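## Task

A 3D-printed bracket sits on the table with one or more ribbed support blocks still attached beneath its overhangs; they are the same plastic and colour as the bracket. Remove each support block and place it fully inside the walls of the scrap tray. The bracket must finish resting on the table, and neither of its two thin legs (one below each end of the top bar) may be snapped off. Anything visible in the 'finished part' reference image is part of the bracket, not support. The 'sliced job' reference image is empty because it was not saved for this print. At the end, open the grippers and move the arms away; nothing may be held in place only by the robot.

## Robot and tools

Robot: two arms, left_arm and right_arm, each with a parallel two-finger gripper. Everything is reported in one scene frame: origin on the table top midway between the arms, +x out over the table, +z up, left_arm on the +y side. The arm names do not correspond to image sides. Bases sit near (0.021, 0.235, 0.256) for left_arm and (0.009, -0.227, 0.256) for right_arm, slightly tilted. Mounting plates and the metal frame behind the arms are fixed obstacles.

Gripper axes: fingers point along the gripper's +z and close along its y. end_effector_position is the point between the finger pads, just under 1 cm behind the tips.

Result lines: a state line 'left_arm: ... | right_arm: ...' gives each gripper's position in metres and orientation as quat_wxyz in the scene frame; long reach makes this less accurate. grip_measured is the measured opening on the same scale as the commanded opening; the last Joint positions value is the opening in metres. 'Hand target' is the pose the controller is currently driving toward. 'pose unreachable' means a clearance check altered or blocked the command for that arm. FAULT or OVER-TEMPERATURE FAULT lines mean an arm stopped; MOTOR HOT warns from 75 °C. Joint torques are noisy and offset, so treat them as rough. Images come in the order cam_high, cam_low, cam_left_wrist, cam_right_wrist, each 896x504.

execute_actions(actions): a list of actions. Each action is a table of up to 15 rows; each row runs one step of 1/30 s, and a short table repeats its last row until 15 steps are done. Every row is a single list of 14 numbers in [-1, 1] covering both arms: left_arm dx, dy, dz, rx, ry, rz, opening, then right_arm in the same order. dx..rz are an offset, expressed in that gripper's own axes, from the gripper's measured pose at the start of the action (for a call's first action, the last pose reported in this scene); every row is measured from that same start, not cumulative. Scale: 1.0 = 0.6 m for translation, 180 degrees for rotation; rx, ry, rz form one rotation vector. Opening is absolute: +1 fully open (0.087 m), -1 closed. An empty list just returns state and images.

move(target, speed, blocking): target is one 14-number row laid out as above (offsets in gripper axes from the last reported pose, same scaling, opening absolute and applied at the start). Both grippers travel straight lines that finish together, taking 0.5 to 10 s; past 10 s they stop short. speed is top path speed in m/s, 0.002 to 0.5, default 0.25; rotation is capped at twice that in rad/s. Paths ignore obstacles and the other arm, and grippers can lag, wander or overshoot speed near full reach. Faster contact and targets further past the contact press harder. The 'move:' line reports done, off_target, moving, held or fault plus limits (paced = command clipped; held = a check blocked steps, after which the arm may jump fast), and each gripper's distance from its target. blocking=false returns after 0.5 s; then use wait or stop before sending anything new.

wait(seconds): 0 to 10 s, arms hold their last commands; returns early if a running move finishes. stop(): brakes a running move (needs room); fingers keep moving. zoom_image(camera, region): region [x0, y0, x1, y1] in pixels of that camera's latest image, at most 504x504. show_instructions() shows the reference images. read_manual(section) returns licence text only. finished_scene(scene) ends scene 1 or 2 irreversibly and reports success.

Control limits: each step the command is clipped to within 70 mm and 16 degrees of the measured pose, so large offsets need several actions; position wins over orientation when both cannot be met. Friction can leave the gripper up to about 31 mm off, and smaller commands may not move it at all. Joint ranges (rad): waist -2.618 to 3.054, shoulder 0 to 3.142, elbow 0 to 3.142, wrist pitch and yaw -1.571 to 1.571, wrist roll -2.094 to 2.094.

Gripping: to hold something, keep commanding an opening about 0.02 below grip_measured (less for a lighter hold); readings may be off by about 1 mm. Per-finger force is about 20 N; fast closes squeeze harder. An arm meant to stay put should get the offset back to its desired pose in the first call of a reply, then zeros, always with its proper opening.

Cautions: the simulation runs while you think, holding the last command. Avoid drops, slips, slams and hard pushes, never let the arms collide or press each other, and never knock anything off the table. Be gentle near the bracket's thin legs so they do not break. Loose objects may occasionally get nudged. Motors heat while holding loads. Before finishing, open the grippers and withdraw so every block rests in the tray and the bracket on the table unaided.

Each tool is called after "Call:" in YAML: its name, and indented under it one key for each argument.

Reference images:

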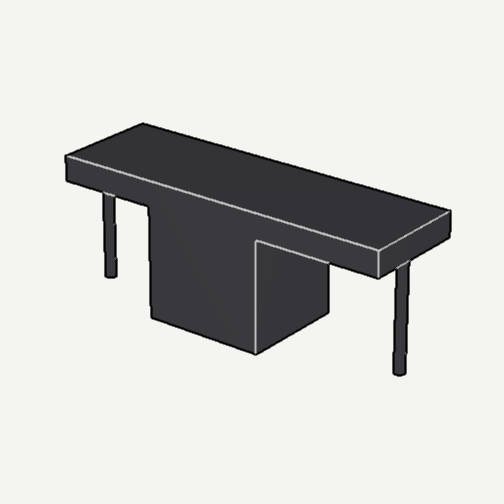

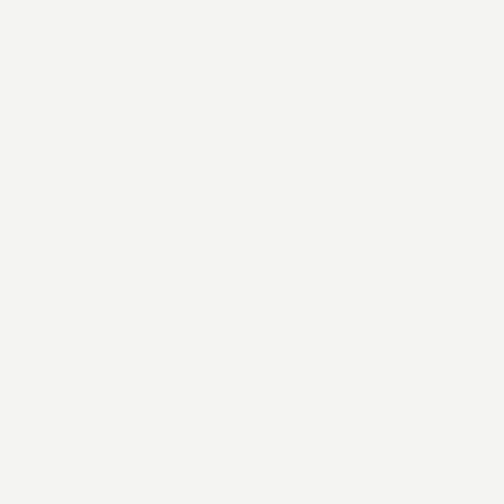

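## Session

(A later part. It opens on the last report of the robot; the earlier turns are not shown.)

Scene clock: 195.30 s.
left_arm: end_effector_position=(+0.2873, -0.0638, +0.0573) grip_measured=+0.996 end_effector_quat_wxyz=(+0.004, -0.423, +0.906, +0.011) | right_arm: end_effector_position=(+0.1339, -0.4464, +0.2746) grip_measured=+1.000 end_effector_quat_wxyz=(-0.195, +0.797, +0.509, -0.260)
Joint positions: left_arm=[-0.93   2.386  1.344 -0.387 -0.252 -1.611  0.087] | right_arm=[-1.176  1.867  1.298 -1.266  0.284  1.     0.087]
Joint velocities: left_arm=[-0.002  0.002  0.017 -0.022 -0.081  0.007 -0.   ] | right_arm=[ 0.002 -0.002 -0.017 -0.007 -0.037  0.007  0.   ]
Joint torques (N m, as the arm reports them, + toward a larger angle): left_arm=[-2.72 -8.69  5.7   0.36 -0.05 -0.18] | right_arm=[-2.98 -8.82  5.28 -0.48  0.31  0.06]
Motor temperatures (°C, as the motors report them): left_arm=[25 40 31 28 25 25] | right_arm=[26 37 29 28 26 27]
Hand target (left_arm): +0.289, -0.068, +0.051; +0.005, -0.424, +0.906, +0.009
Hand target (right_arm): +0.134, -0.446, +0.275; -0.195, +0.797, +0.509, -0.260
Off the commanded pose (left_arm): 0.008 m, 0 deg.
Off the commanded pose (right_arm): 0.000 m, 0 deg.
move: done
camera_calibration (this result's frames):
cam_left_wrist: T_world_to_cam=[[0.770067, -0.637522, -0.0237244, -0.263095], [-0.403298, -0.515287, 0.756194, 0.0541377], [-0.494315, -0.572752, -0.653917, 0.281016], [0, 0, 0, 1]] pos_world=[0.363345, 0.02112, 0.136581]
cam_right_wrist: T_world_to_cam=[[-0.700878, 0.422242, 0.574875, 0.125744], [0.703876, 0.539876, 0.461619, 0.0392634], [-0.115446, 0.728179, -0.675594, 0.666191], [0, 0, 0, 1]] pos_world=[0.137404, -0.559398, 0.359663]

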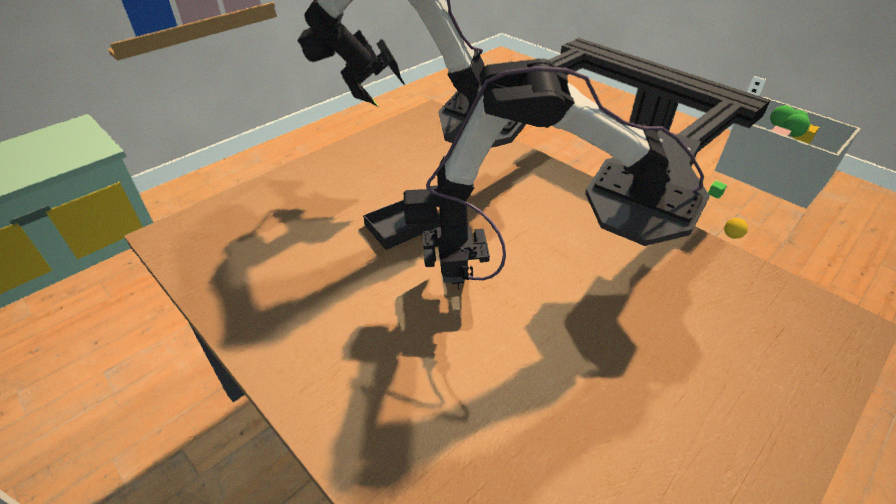

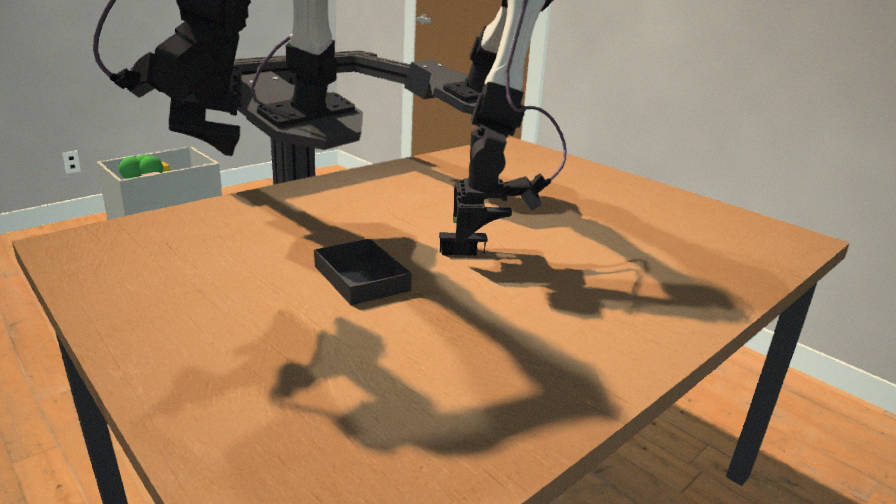

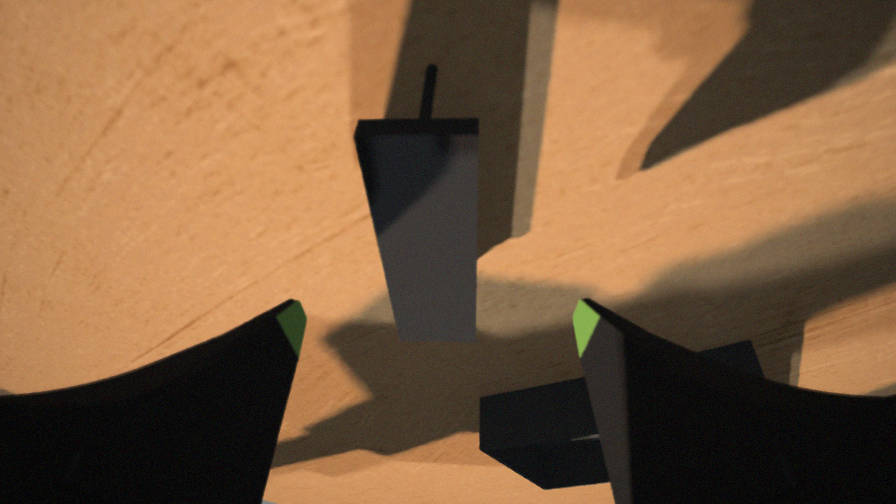

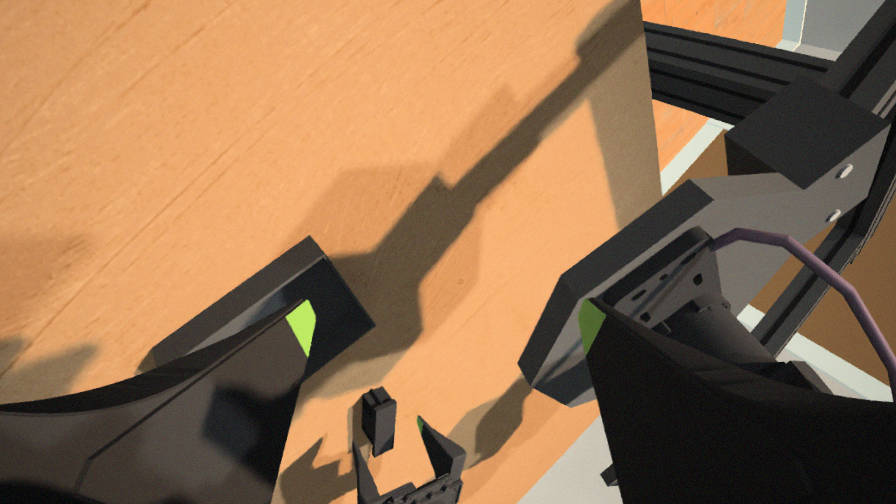

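Call:
move:
  target: [0, 0.003, 0.051, 0, 0, 0, 1, 0, 0, 0, 0, 0, 0, 1]
  speed: 0.03

Call:
zoom_image:
  camera: "cam_low"
  region: [410, 180, 530, 270]

Scene clock: 200.33 s.
left_arm: end_effector_position=(+0.2815, -0.0623, +0.0352) grip_measured=+0.996 end_effector_quat_wxyz=(+0.003, -0.420, +0.907, +0.013) | right_arm: end_effector_position=(+0.1339, -0.4464, +0.2746) grip_measured=+1.000 end_effector_quat_wxyz=(-0.195, +0.797, +0.509, -0.260)
Joint positions: left_arm=[-0.924  2.447  1.344 -0.328 -0.252 -1.598  0.087] | right_arm=[-1.176  1.867  1.298 -1.266  0.284  1.     0.087]
Joint velocities: left_arm=[-0.017 -0.012 -0.017  0.051 -0.007  0.037 -0.   ] | right_arm=[-0.012 -0.007 -0.007  0.037  0.066 -0.007  0.   ]
Joint torques (N m, as the arm reports them, + toward a larger angle): left_arm=[-1.43 -8.66  4.81  0.43 -0.02 -0.13] | right_arm=[-3.06 -8.88  5.32 -0.52  0.31  0.07]
Motor temperatures (°C, as the motors report them): left_arm=[25 40 31 28 25 25] | right_arm=[26 37 29 28 26 27]
Hand target (left_arm): +0.285, -0.062, +0.027; +0.004, -0.423, +0.906, +0.011
Hand target (right_arm): +0.134, -0.446, +0.275; -0.195, +0.797, +0.509, -0.260
Off the commanded pose (left_arm): 0.010 m, 0 deg.
Off the commanded pose (right_arm): 0.000 m, 0 deg.
move: done
camera_calibration (this result's frames):
cam_left_wrist: T_world_to_cam=[[0.765358, -0.643016, -0.027529, -0.257078], [-0.405248, -0.514698, 0.755553, 0.0699312], [-0.500002, -0.567112, -0.654509, 0.266608], [0, 0, 0, 1]] pos_world=[0.358401, 0.0218849, 0.114584]
cam_right_wrist: T_world_to_cam=[[-0.700878, 0.422242, 0.574875, 0.125744], [0.703876, 0.539876, 0.461619, 0.0392634], [-0.115446, 0.728179, -0.675594, 0.666191], [0, 0, 0, 1]] pos_world=[0.137404, -0.559398, 0.359663]

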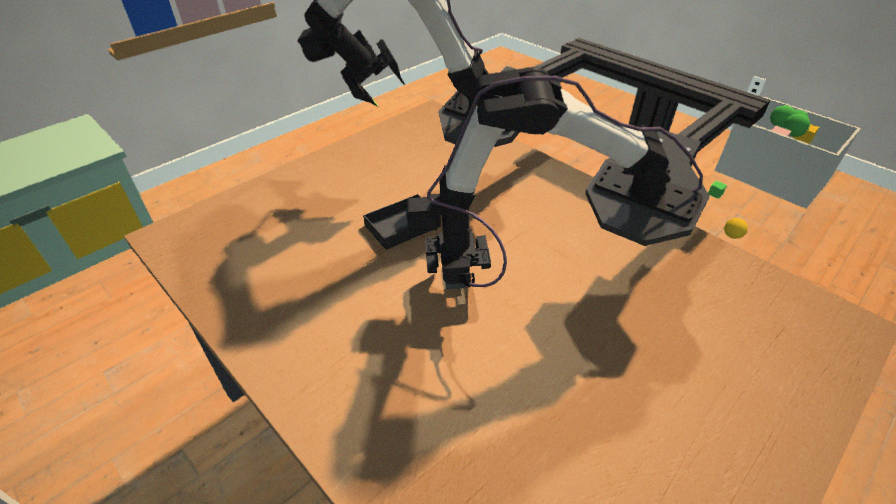

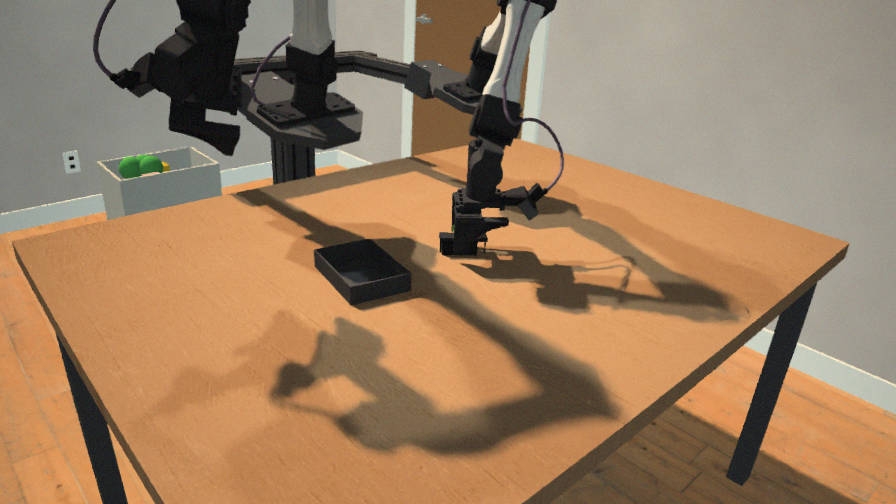

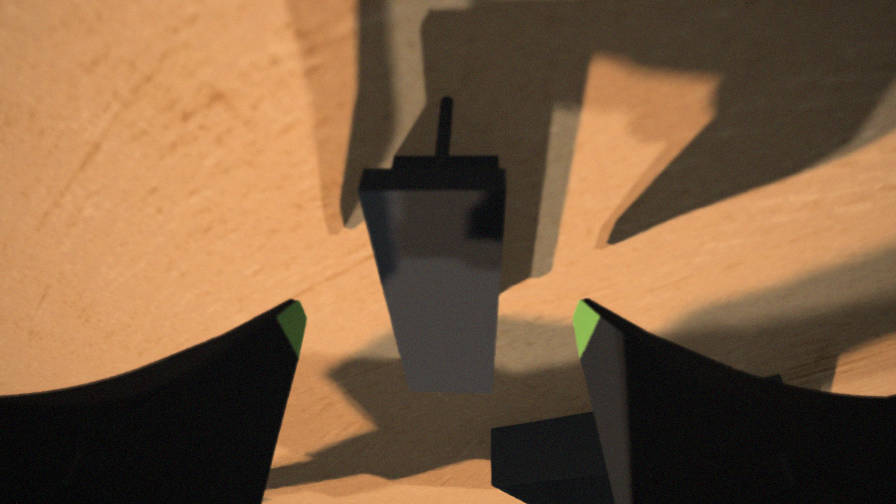

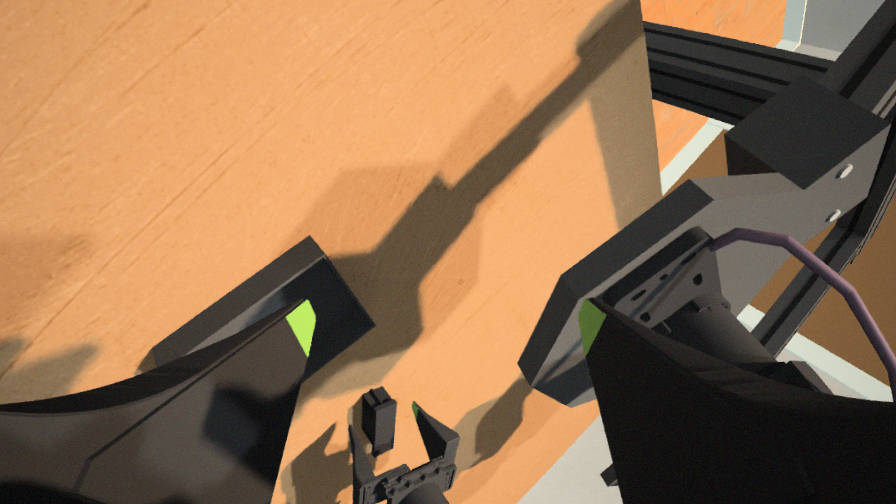

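Region (410, 180, 530, 270) of cam_low's 896x504 image, scaled by 4.200, with more detail than that image has; it fills the top 378 rows of this view, and the rest is white.

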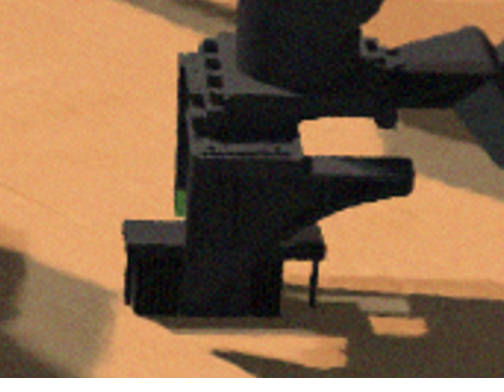

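Call:
move:
  target: [-0.0167, 0, 0.017, 0, 0, 0, 1, 0, 0, 0, 0, 0, 0, 1]
  speed: 0.02

Call:
zoom_image:
  camera: "cam_low"
  region: [410, 180, 530, 270]

Scene clock: 208.30 s.
left_arm: end_effector_position=(+0.2873, -0.0571, +0.0334) grip_measured=+0.996 end_effector_quat_wxyz=(+0.005, -0.418, +0.908, +0.012) | right_arm: end_effector_position=(+0.1339, -0.4464, +0.2746) grip_measured=+1.000 end_effector_quat_wxyz=(-0.195, +0.797, +0.509, -0.260)
Joint positions: left_arm=[-0.906  2.447  1.344 -0.32  -0.252 -1.575  0.087] | right_arm=[-1.176  1.867  1.298 -1.266  0.284  1.     0.087]
Joint velocities: left_arm=[-0.017 -0.007  0.002 -0.051 -0.007 -0.037  0.   ] | right_arm=[-0.002  0.002 -0.007 -0.066 -0.095 -0.037  0.   ]
Joint torques (N m, as the arm reports them, + toward a larger angle): left_arm=[-1.45 -9.01  3.8   0.47 -0.03 -0.07] | right_arm=[-2.97 -8.82  5.33 -0.5   0.31  0.07]
Motor temperatures (°C, as the motors report them): left_arm=[25 40 31 28 25 25] | right_arm=[26 37 29 28 26 27]
Hand target (left_arm): +0.288, -0.054, +0.025; +0.004, -0.420, +0.907, +0.013
Hand target (right_arm): +0.134, -0.446, +0.275; -0.195, +0.797, +0.509, -0.260
Off the commanded pose (left_arm): 0.009 m, 0 deg.
Off the commanded pose (right_arm): 0.000 m, 0 deg.
move: done
camera_calibration (this result's frames):
cam_left_wrist: T_world_to_cam=[[0.762986, -0.645955, -0.0243935, -0.257848], [-0.410264, -0.513065, 0.753955, 0.0779079], [-0.499536, -0.565249, -0.656473, 0.271259], [0, 0, 0, 1]] pos_world=[0.364201, 0.0267423, 0.113045]
cam_right_wrist: T_world_to_cam=[[-0.700878, 0.422242, 0.574875, 0.125744], [0.703876, 0.539876, 0.461619, 0.0392634], [-0.115446, 0.728179, -0.675594, 0.666191], [0, 0, 0, 1]] pos_world=[0.137404, -0.559398, 0.359663]

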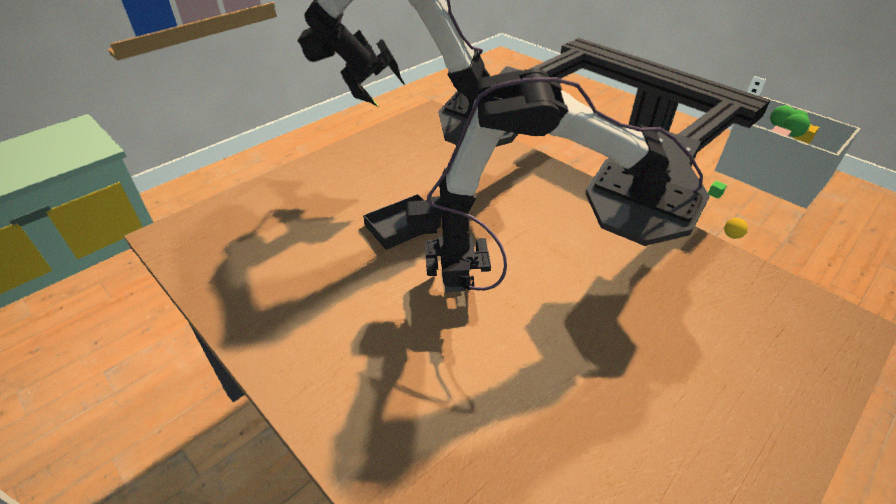

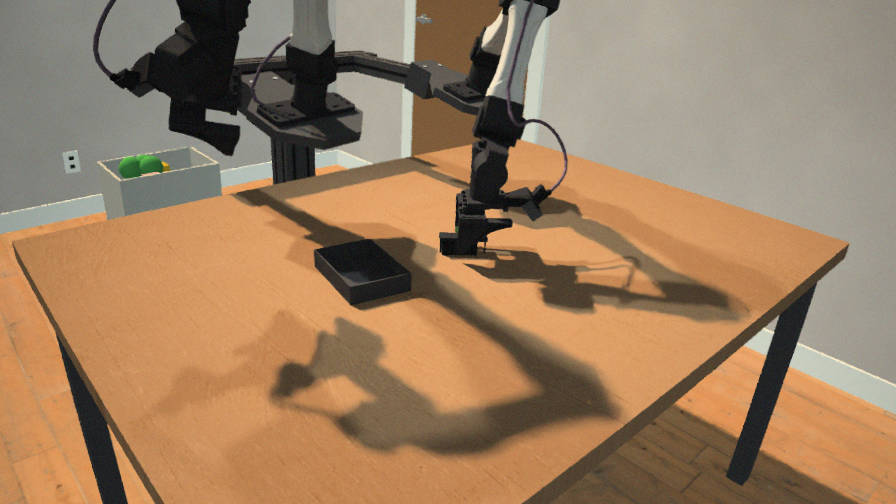

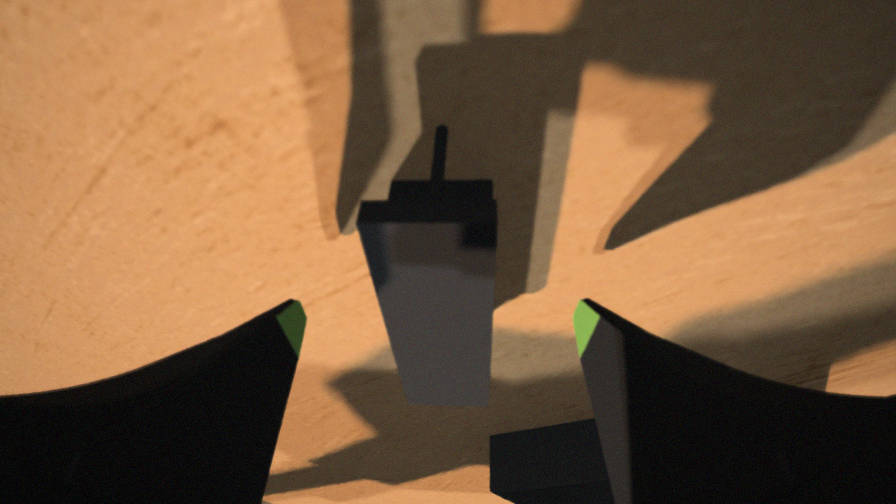

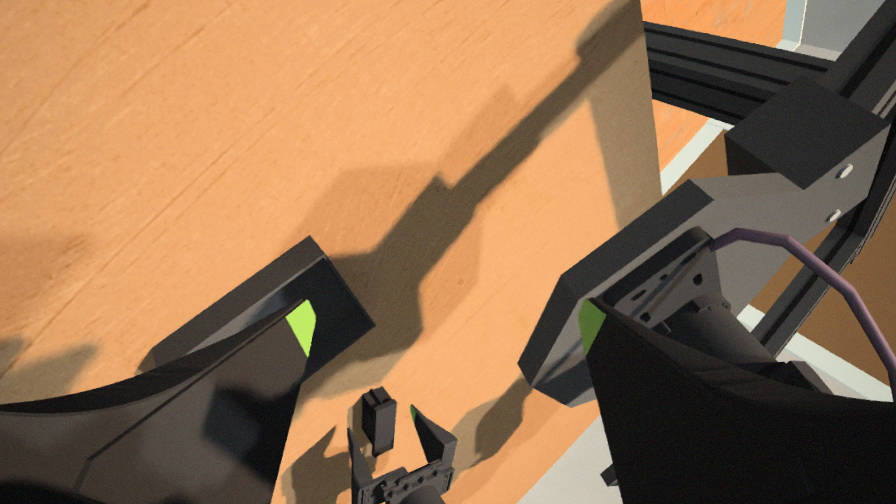

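Region (410, 180, 530, 270) of cam_low's 896x504 image, scaled by 4.200, with more detail than that image has; it fills the top 378 rows of this view, and the rest is white.

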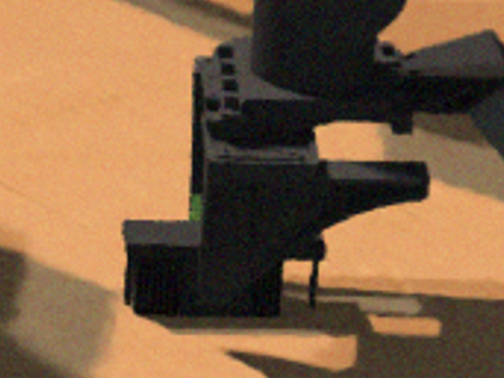

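Call:
move:
  target: [0.0092, 0, 0.012, 0, 0, 0, 1, 0, 0, 0, 0, 0, 0, 1]
  speed: 0.015

Call:
zoom_image:
  camera: "cam_low"
  region: [410, 180, 530, 270]

Scene clock: 213.40 s.
left_arm: end_effector_position=(+0.2875, -0.0573, +0.0334) grip_measured=+0.996 end_effector_quat_wxyz=(+0.005, -0.420, +0.908, +0.011) | right_arm: end_effector_position=(+0.1339, -0.4464, +0.2746) grip_measured=+1.000 end_effector_quat_wxyz=(-0.195, +0.797, +0.509, -0.260)
Joint positions: left_arm=[-0.906  2.447  1.344 -0.319 -0.252 -1.577  0.087] | right_arm=[-1.176  1.867  1.298 -1.266  0.284  1.     0.087]
Joint velocities: left_arm=[-0.017 -0.012  0.017 -0.007 -0.081 -0.022 -0.   ] | right_arm=[-0.007 -0.012  0.012 -0.022  0.022 -0.066  0.   ]
Joint torques (N m, as the arm reports them, + toward a larger angle): left_arm=[-3.59 -8.75  4.25  0.4  -0.08 -0.2 ] | right_arm=[-2.91 -8.78  5.25 -0.49  0.31  0.06]
Motor temperatures (°C, as the motors report them): left_arm=[25 41 31 28 25 25] | right_arm=[26 37 29 27 26 27]
Hand target (left_arm): +0.283, -0.061, +0.026; +0.005, -0.418, +0.908, +0.012
Hand target (right_arm): +0.134, -0.446, +0.275; -0.195, +0.797, +0.509, -0.260
Off the commanded pose (left_arm): 0.009 m, 0 deg.
Off the commanded pose (right_arm): 0.000 m, 0 deg.
move: done
camera_calibration (this result's frames):
cam_left_wrist: T_world_to_cam=[[0.764836, -0.643793, -0.0235993, -0.258588], [-0.409279, -0.513867, 0.753944, 0.077576], [-0.497511, -0.566984, -0.656515, 0.270579], [0, 0, 0, 1]] pos_world=[0.364144, 0.0268003, 0.113049]
cam_right_wrist: T_world_to_cam=[[-0.700878, 0.422242, 0.574875, 0.125744], [0.703876, 0.539876, 0.461619, 0.0392634], [-0.115446, 0.728179, -0.675594, 0.666191], [0, 0, 0, 1]] pos_world=[0.137404, -0.559398, 0.359663]

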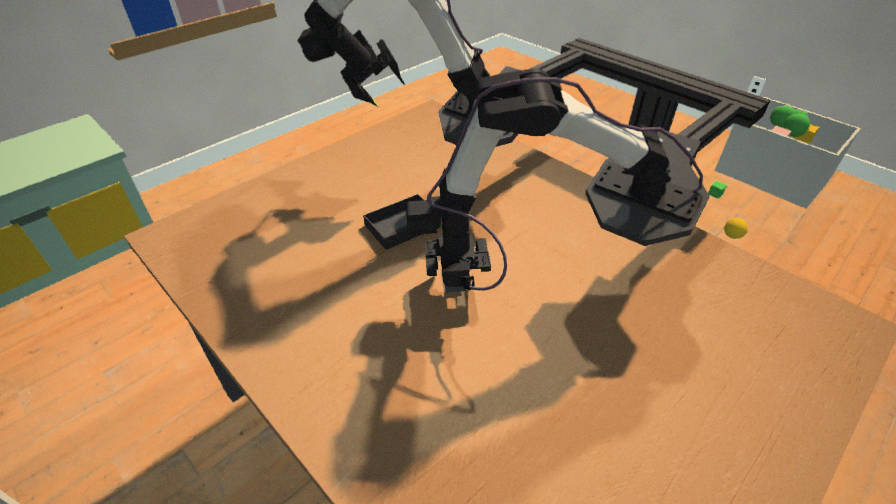

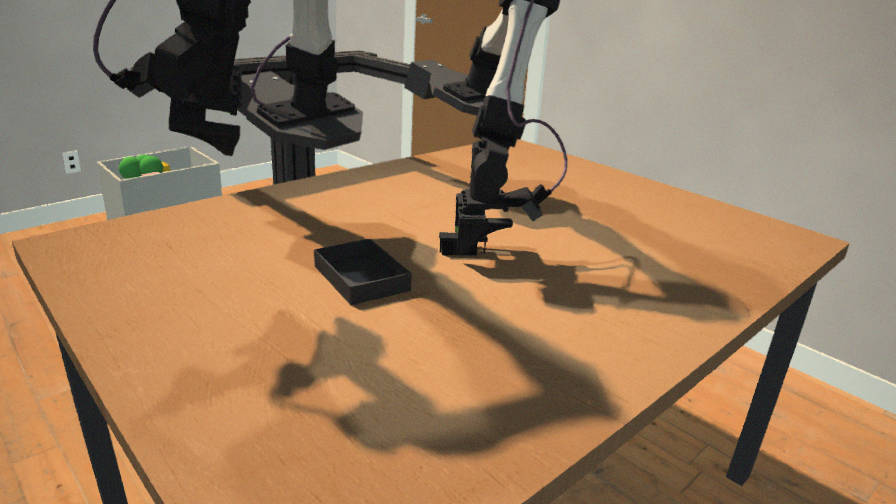

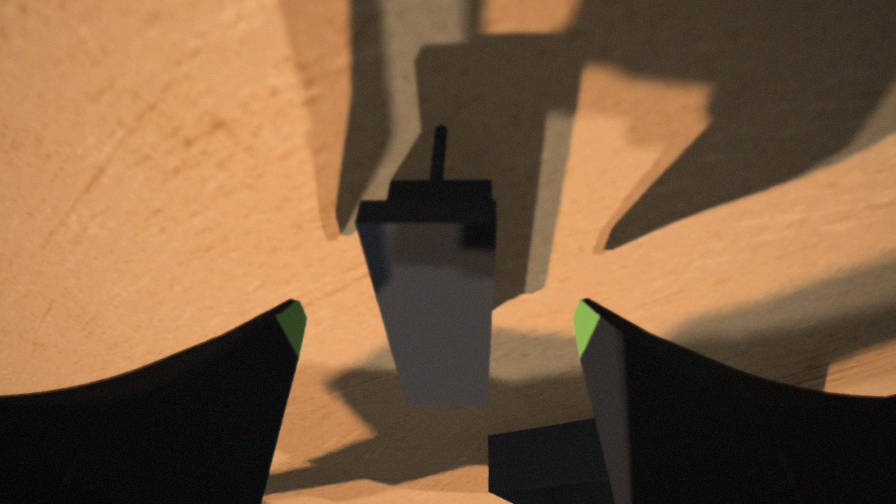

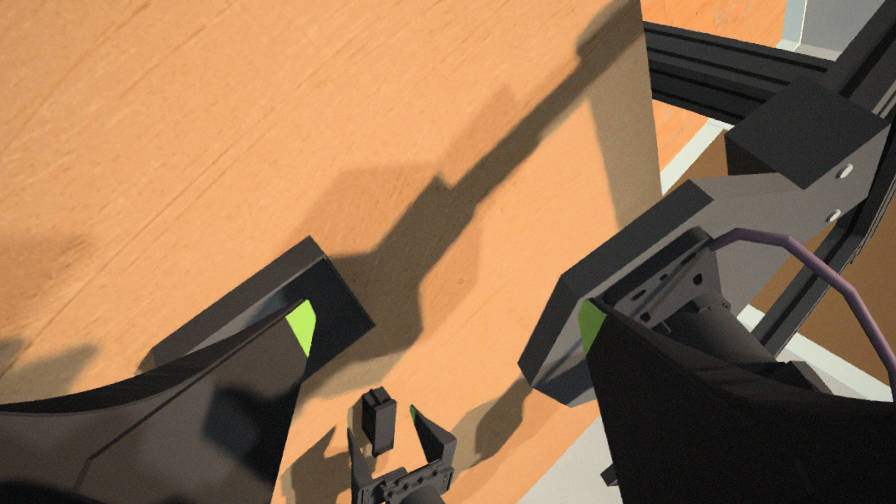

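Region (410, 180, 530, 270) of cam_low's 896x504 image, scaled by 4.200, with more detail than that image has; it fills the top 378 rows of this view, and the rest is white.

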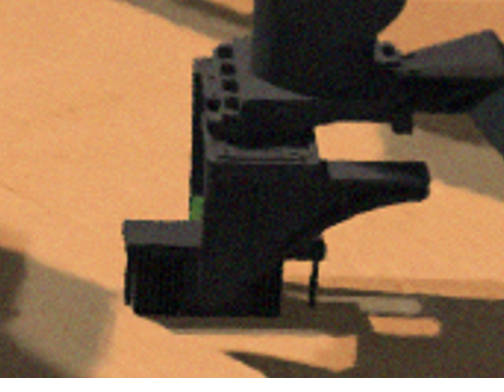

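Call:
move:
  target: [0.0158, 0, 0.012, 0, 0, 0, 1, 0, 0, 0, 0, 0, 0, 1]
  speed: 0.015

Call:
zoom_image:
  camera: "cam_low"
  region: [410, 180, 530, 270]

Scene clock: 217.23 s.
left_arm: end_effector_position=(+0.2853, -0.0608, +0.0343) grip_measured=+0.996 end_effector_quat_wxyz=(+0.005, -0.421, +0.907, +0.010) | right_arm: end_effector_position=(+0.1339, -0.4464, +0.2746) grip_measured=+1.000 end_effector_quat_wxyz=(-0.195, +0.797, +0.509, -0.260)
Joint positions: left_arm=[-0.915  2.447  1.344 -0.319 -0.252 -1.589  0.087] | right_arm=[-1.176  1.867  1.298 -1.266  0.284  1.     0.087]
Joint velocities: left_arm=[ 0.002 -0.017  0.007 -0.022  0.066  0.022 -0.   ] | right_arm=[ 0.007 -0.012 -0.007  0.037  0.007 -0.022  0.   ]
Joint torques (N m, as the arm reports them, + toward a larger angle): left_arm=[-3.52 -8.46  4.39  0.42 -0.07 -0.21] | right_arm=[-2.97 -8.8   5.28 -0.48  0.3   0.06]
Motor temperatures (°C, as the motors report them): left_arm=[25 41 31 27 25 25] | right_arm=[26 37 29 27 26 27]
Hand target (left_arm): +0.281, -0.064, +0.026; +0.005, -0.419, +0.908, +0.011
Hand target (right_arm): +0.134, -0.446, +0.275; -0.195, +0.797, +0.509, -0.260
Off the commanded pose (left_arm): 0.010 m, 0 deg.
Off the commanded pose (right_arm): 0.000 m, 0 deg.
move: done
camera_calibration (this result's frames):
cam_left_wrist: T_world_to_cam=[[0.766581, -0.6418, -0.0211326, -0.259516], [-0.408617, -0.51292, 0.754947, 0.0739826], [-0.495364, -0.570093, -0.655445, 0.267285], [0, 0, 0, 1]] pos_world=[0.361574, 0.0237671, 0.113853]
cam_right_wrist: T_world_to_cam=[[-0.700878, 0.422242, 0.574875, 0.125744], [0.703876, 0.539876, 0.461619, 0.0392634], [-0.115446, 0.728179, -0.675594, 0.666191], [0, 0, 0, 1]] pos_world=[0.137404, -0.559398, 0.359663]

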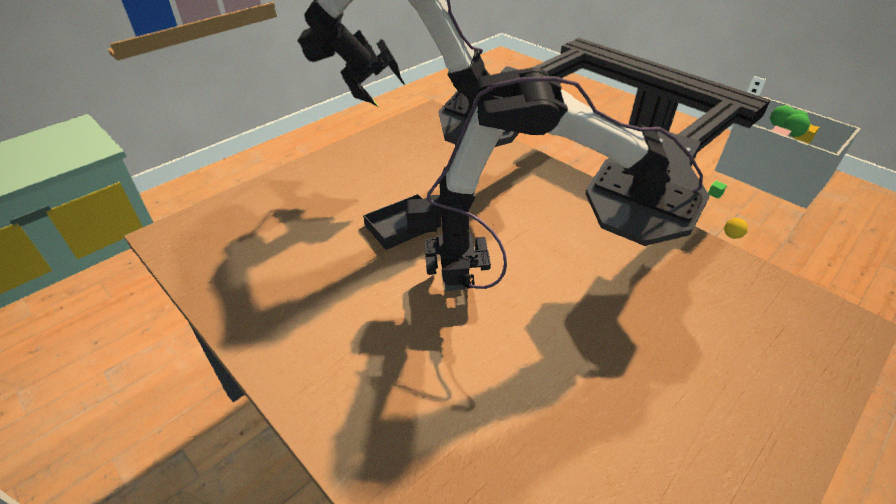

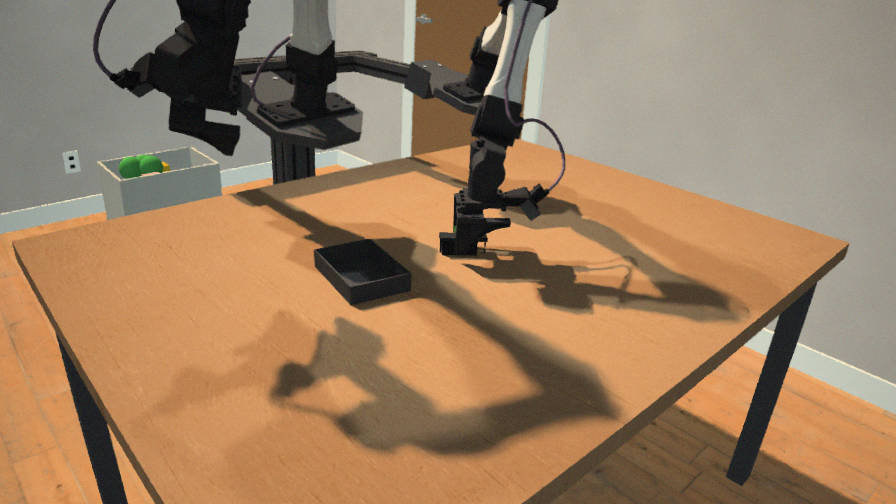

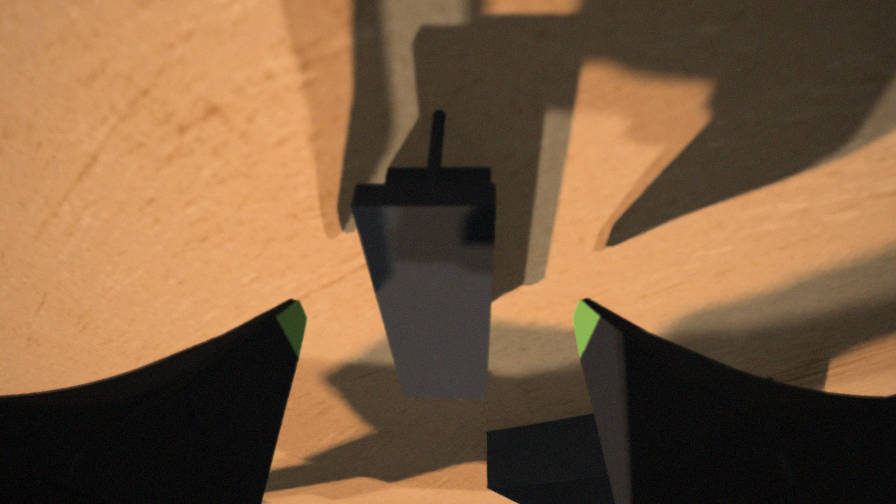

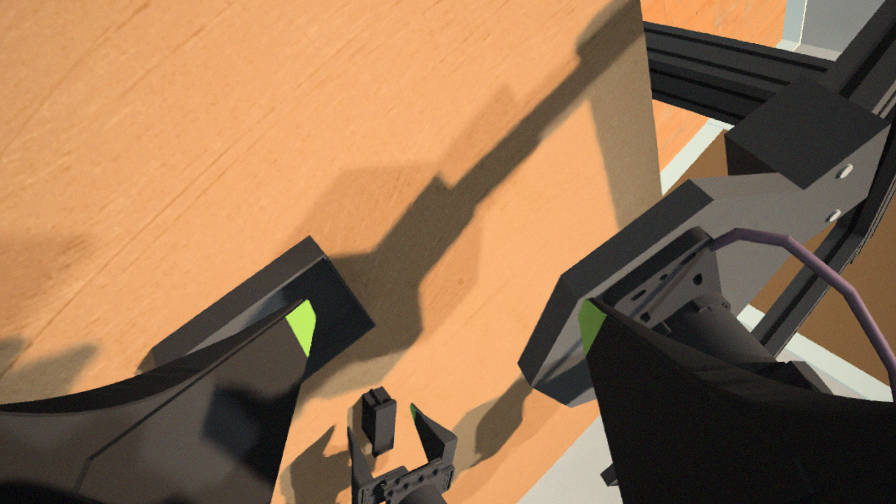

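Region (410, 180, 530, 270) of cam_low's 896x504 image, scaled by 4.200, with more detail than that image has; it fills the top 378 rows of this view, and the rest is white.

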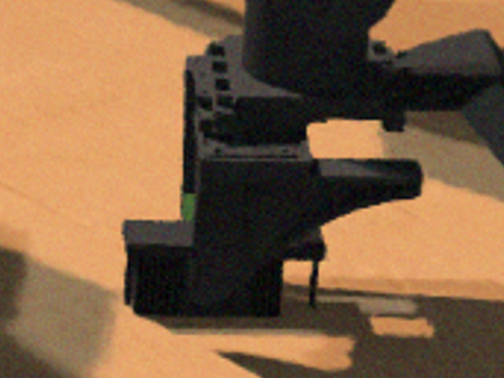

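Call:
execute_actions:
  actions:
    - [[0,0,0,0,0,0,0.92,0,0,0,0,0,0,1],[0,0,0,0,0,0,0.84,0,0,0,0,0,0,1],[0,0,0,0,0,0,0.76,0,0,0,0,0,0,1],[0,0,0,0,0,0,0.68,0,0,0,0,0,0,1],[0,0,0,0,0,0,0.60,0,0,0,0,0,0,1],[0,0,0,0,0,0,0.52,0,0,0,0,0,0,1],[0,0,0,0,0,0,0.44,0,0,0,0,0,0,1],[0,0,0,0,0,0,0.36,0,0,0,0,0,0,1],[0,0,0,0,0,0,0.28,0,0,0,0,0,0,1],[0,0,0,0,0,0,0.20,0,0,0,0,0,0,1],[0,0,0,0,0,0,0.12,0,0,0,0,0,0,1],[0,0,0,0,0,0,0.05,0,0,0,0,0,0,1],[0,0,0,0,0,0,0.0,0,0,0,0,0,0,1],[0,0,0,0,0,0,-0.04,0,0,0,0,0,0,1],[0,0,0,0,0,0,-0.08,0,0,0,0,0,0,1]]
    - [[0,0,0,0,0,0,-0.10,0,0,0,0,0,0,1],[0,0,0,0,0,0,-0.115,0,0,0,0,0,0,1],[0,0,0,0,0,0,-0.13,0,0,0,0,0,0,1],[0,0,0,0,0,0,-0.145,0,0,0,0,0,0,1],[0,0,0,0,0,0,-0.16,0,0,0,0,0,0,1],[0,0,0,0,0,0,-0.175,0,0,0,0,0,0,1],[0,0,0,0,0,0,-0.19,0,0,0,0,0,0,1],[0,0,0,0,0,0,-0.205,0,0,0,0,0,0,1],[0,0,0,0,0,0,-0.22,0,0,0,0,0,0,1],[0,0,0,0,0,0,-0.235,0,0,0,0,0,0,1],[0,0,0,0,0,0,-0.25,0,0,0,0,0,0,1],[0,0,0,0,0,0,-0.26,0,0,0,0,0,0,1],[0,0,0,0,0,0,-0.27,0,0,0,0,0,0,1],[0,0,0,0,0,0,-0.28,0,0,0,0,0,0,1],[0,0,0,0,0,0,-0.29,0,0,0,0,0,0,1]]
    - [[0,0,0,0,0,0,-0.295,0,0,0,0,0,0,1],[0,0,0,0,0,0,-0.30,0,0,0,0,0,0,1],[0,0,0,0,0,0,-0.305,0,0,0,0,0,0,1],[0,0,0,0,0,0,-0.31,0,0,0,0,0,0,1],[0,0,0,0,0,0,-0.315,0,0,0,0,0,0,1],[0,0,0,0,0,0,-0.32,0,0,0,0,0,0,1],[0,0,0,0,0,0,-0.325,0,0,0,0,0,0,1],[0,0,0,0,0,0,-0.33,0,0,0,0,0,0,1],[0,0,0,0,0,0,-0.335,0,0,0,0,0,0,1],[0,0,0,0,0,0,-0.34,0,0,0,0,0,0,1]]

Call:
zoom_image:
  camera: "cam_low"
  region: [410, 180, 530, 270]

Scene clock: 228.50 s.
left_arm: end_effector_position=(+0.2853, -0.0608, +0.0343) grip_measured=-0.336 end_effector_quat_wxyz=(+0.005, -0.421, +0.907, +0.010) | right_arm: end_effector_position=(+0.1339, -0.4464, +0.2746) grip_measured=+1.000 end_effector_quat_wxyz=(-0.195, +0.797, +0.509, -0.260)
Joint positions: left_arm=[-0.915  2.447  1.344 -0.319 -0.252 -1.59   0.029] | right_arm=[-1.176  1.867  1.298 -1.266  0.284  1.     0.087]
Joint velocities: left_arm=[-0.002 -0.007  0.012 -0.037  0.007 -0.007  0.001] | right_arm=[-0.012  0.007 -0.002 -0.022 -0.022 -0.007  0.   ]
Joint torques (N m, as the arm reports them, + toward a larger angle): left_arm=[ -2.65 -10.62   3.53   0.29  -0.05  -0.14] | right_arm=[-3.   -8.77  5.37 -0.49  0.3   0.08]
Motor temperatures (°C, as the motors report them): left_arm=[25 41 31 27 25 25] | right_arm=[26 38 29 27 26 27]
Hand target (left_arm): +0.285, -0.061, +0.034; +0.005, -0.421, +0.907, +0.010
Hand target (right_arm): +0.134, -0.446, +0.275; -0.195, +0.797, +0.509, -0.260
Off the commanded pose (left_arm): 0.000 m, 0 deg.
Off the commanded pose (right_arm): 0.000 m, 0 deg.
camera_calibration (this result's frames):
cam_left_wrist: T_world_to_cam=[[0.767071, -0.641215, -0.0211189, -0.259652], [-0.408239, -0.513231, 0.75494, 0.0738557], [-0.494918, -0.570471, -0.655453, 0.267135], [0, 0, 0, 1]] pos_world=[0.361532, 0.0238049, 0.113854]
cam_right_wrist: T_world_to_cam=[[-0.700878, 0.422242, 0.574875, 0.125744], [0.703876, 0.539876, 0.461619, 0.0392634], [-0.115446, 0.728179, -0.675594, 0.666191], [0, 0, 0, 1]] pos_world=[0.137404, -0.559398, 0.359663]

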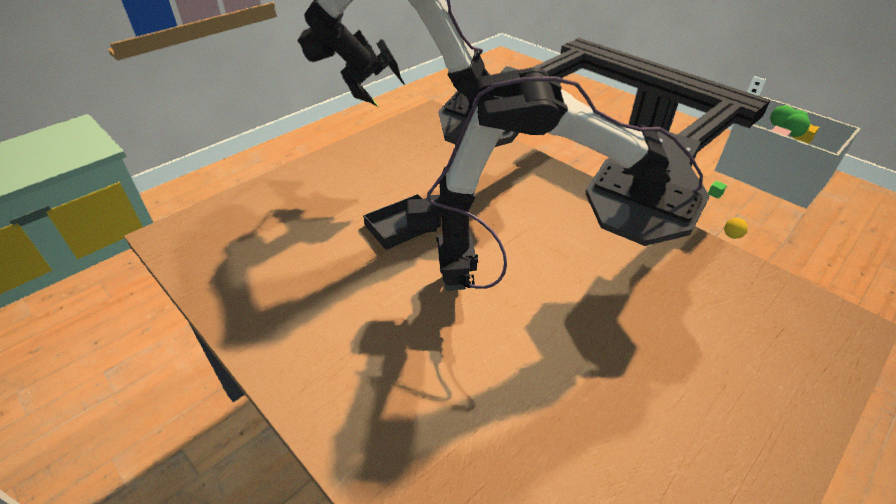

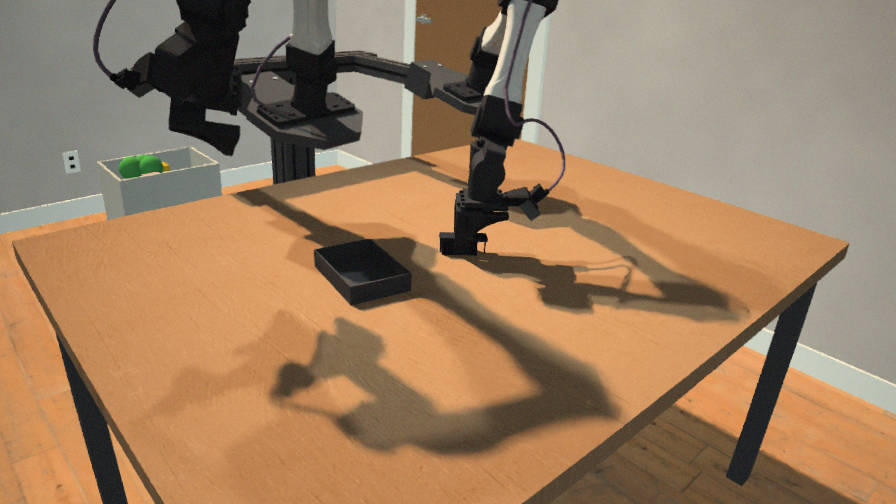

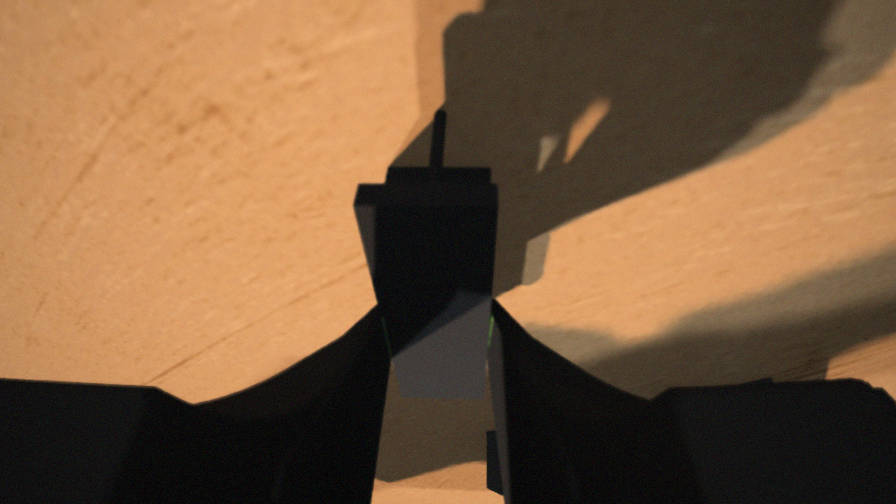

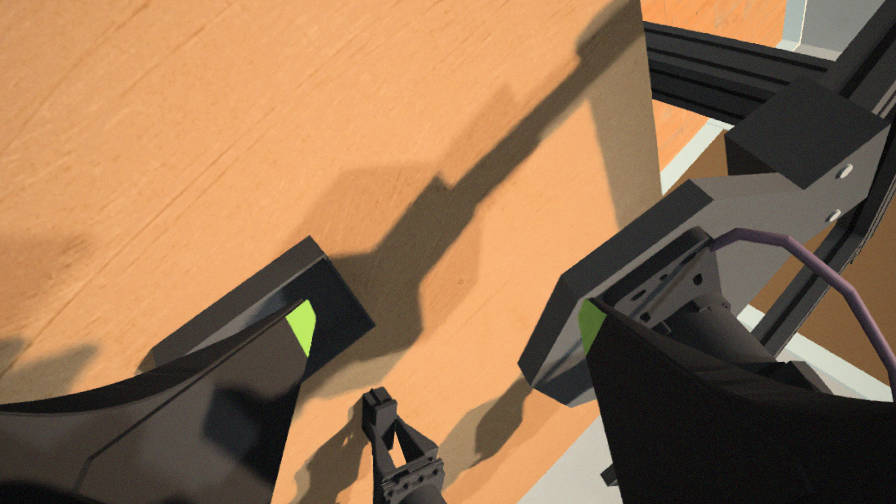

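Region (410, 180, 530, 270) of cam_low's 896x504 image, scaled by 4.200, with more detail than that image has; it fills the top 378 rows of this view, and the rest is white.

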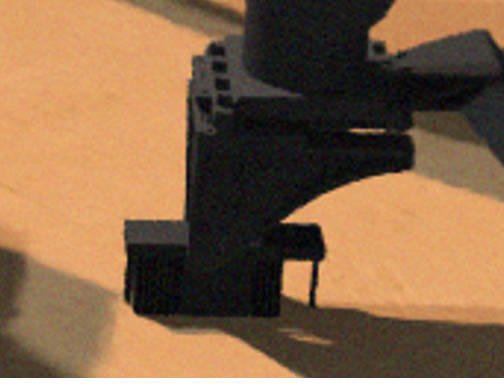

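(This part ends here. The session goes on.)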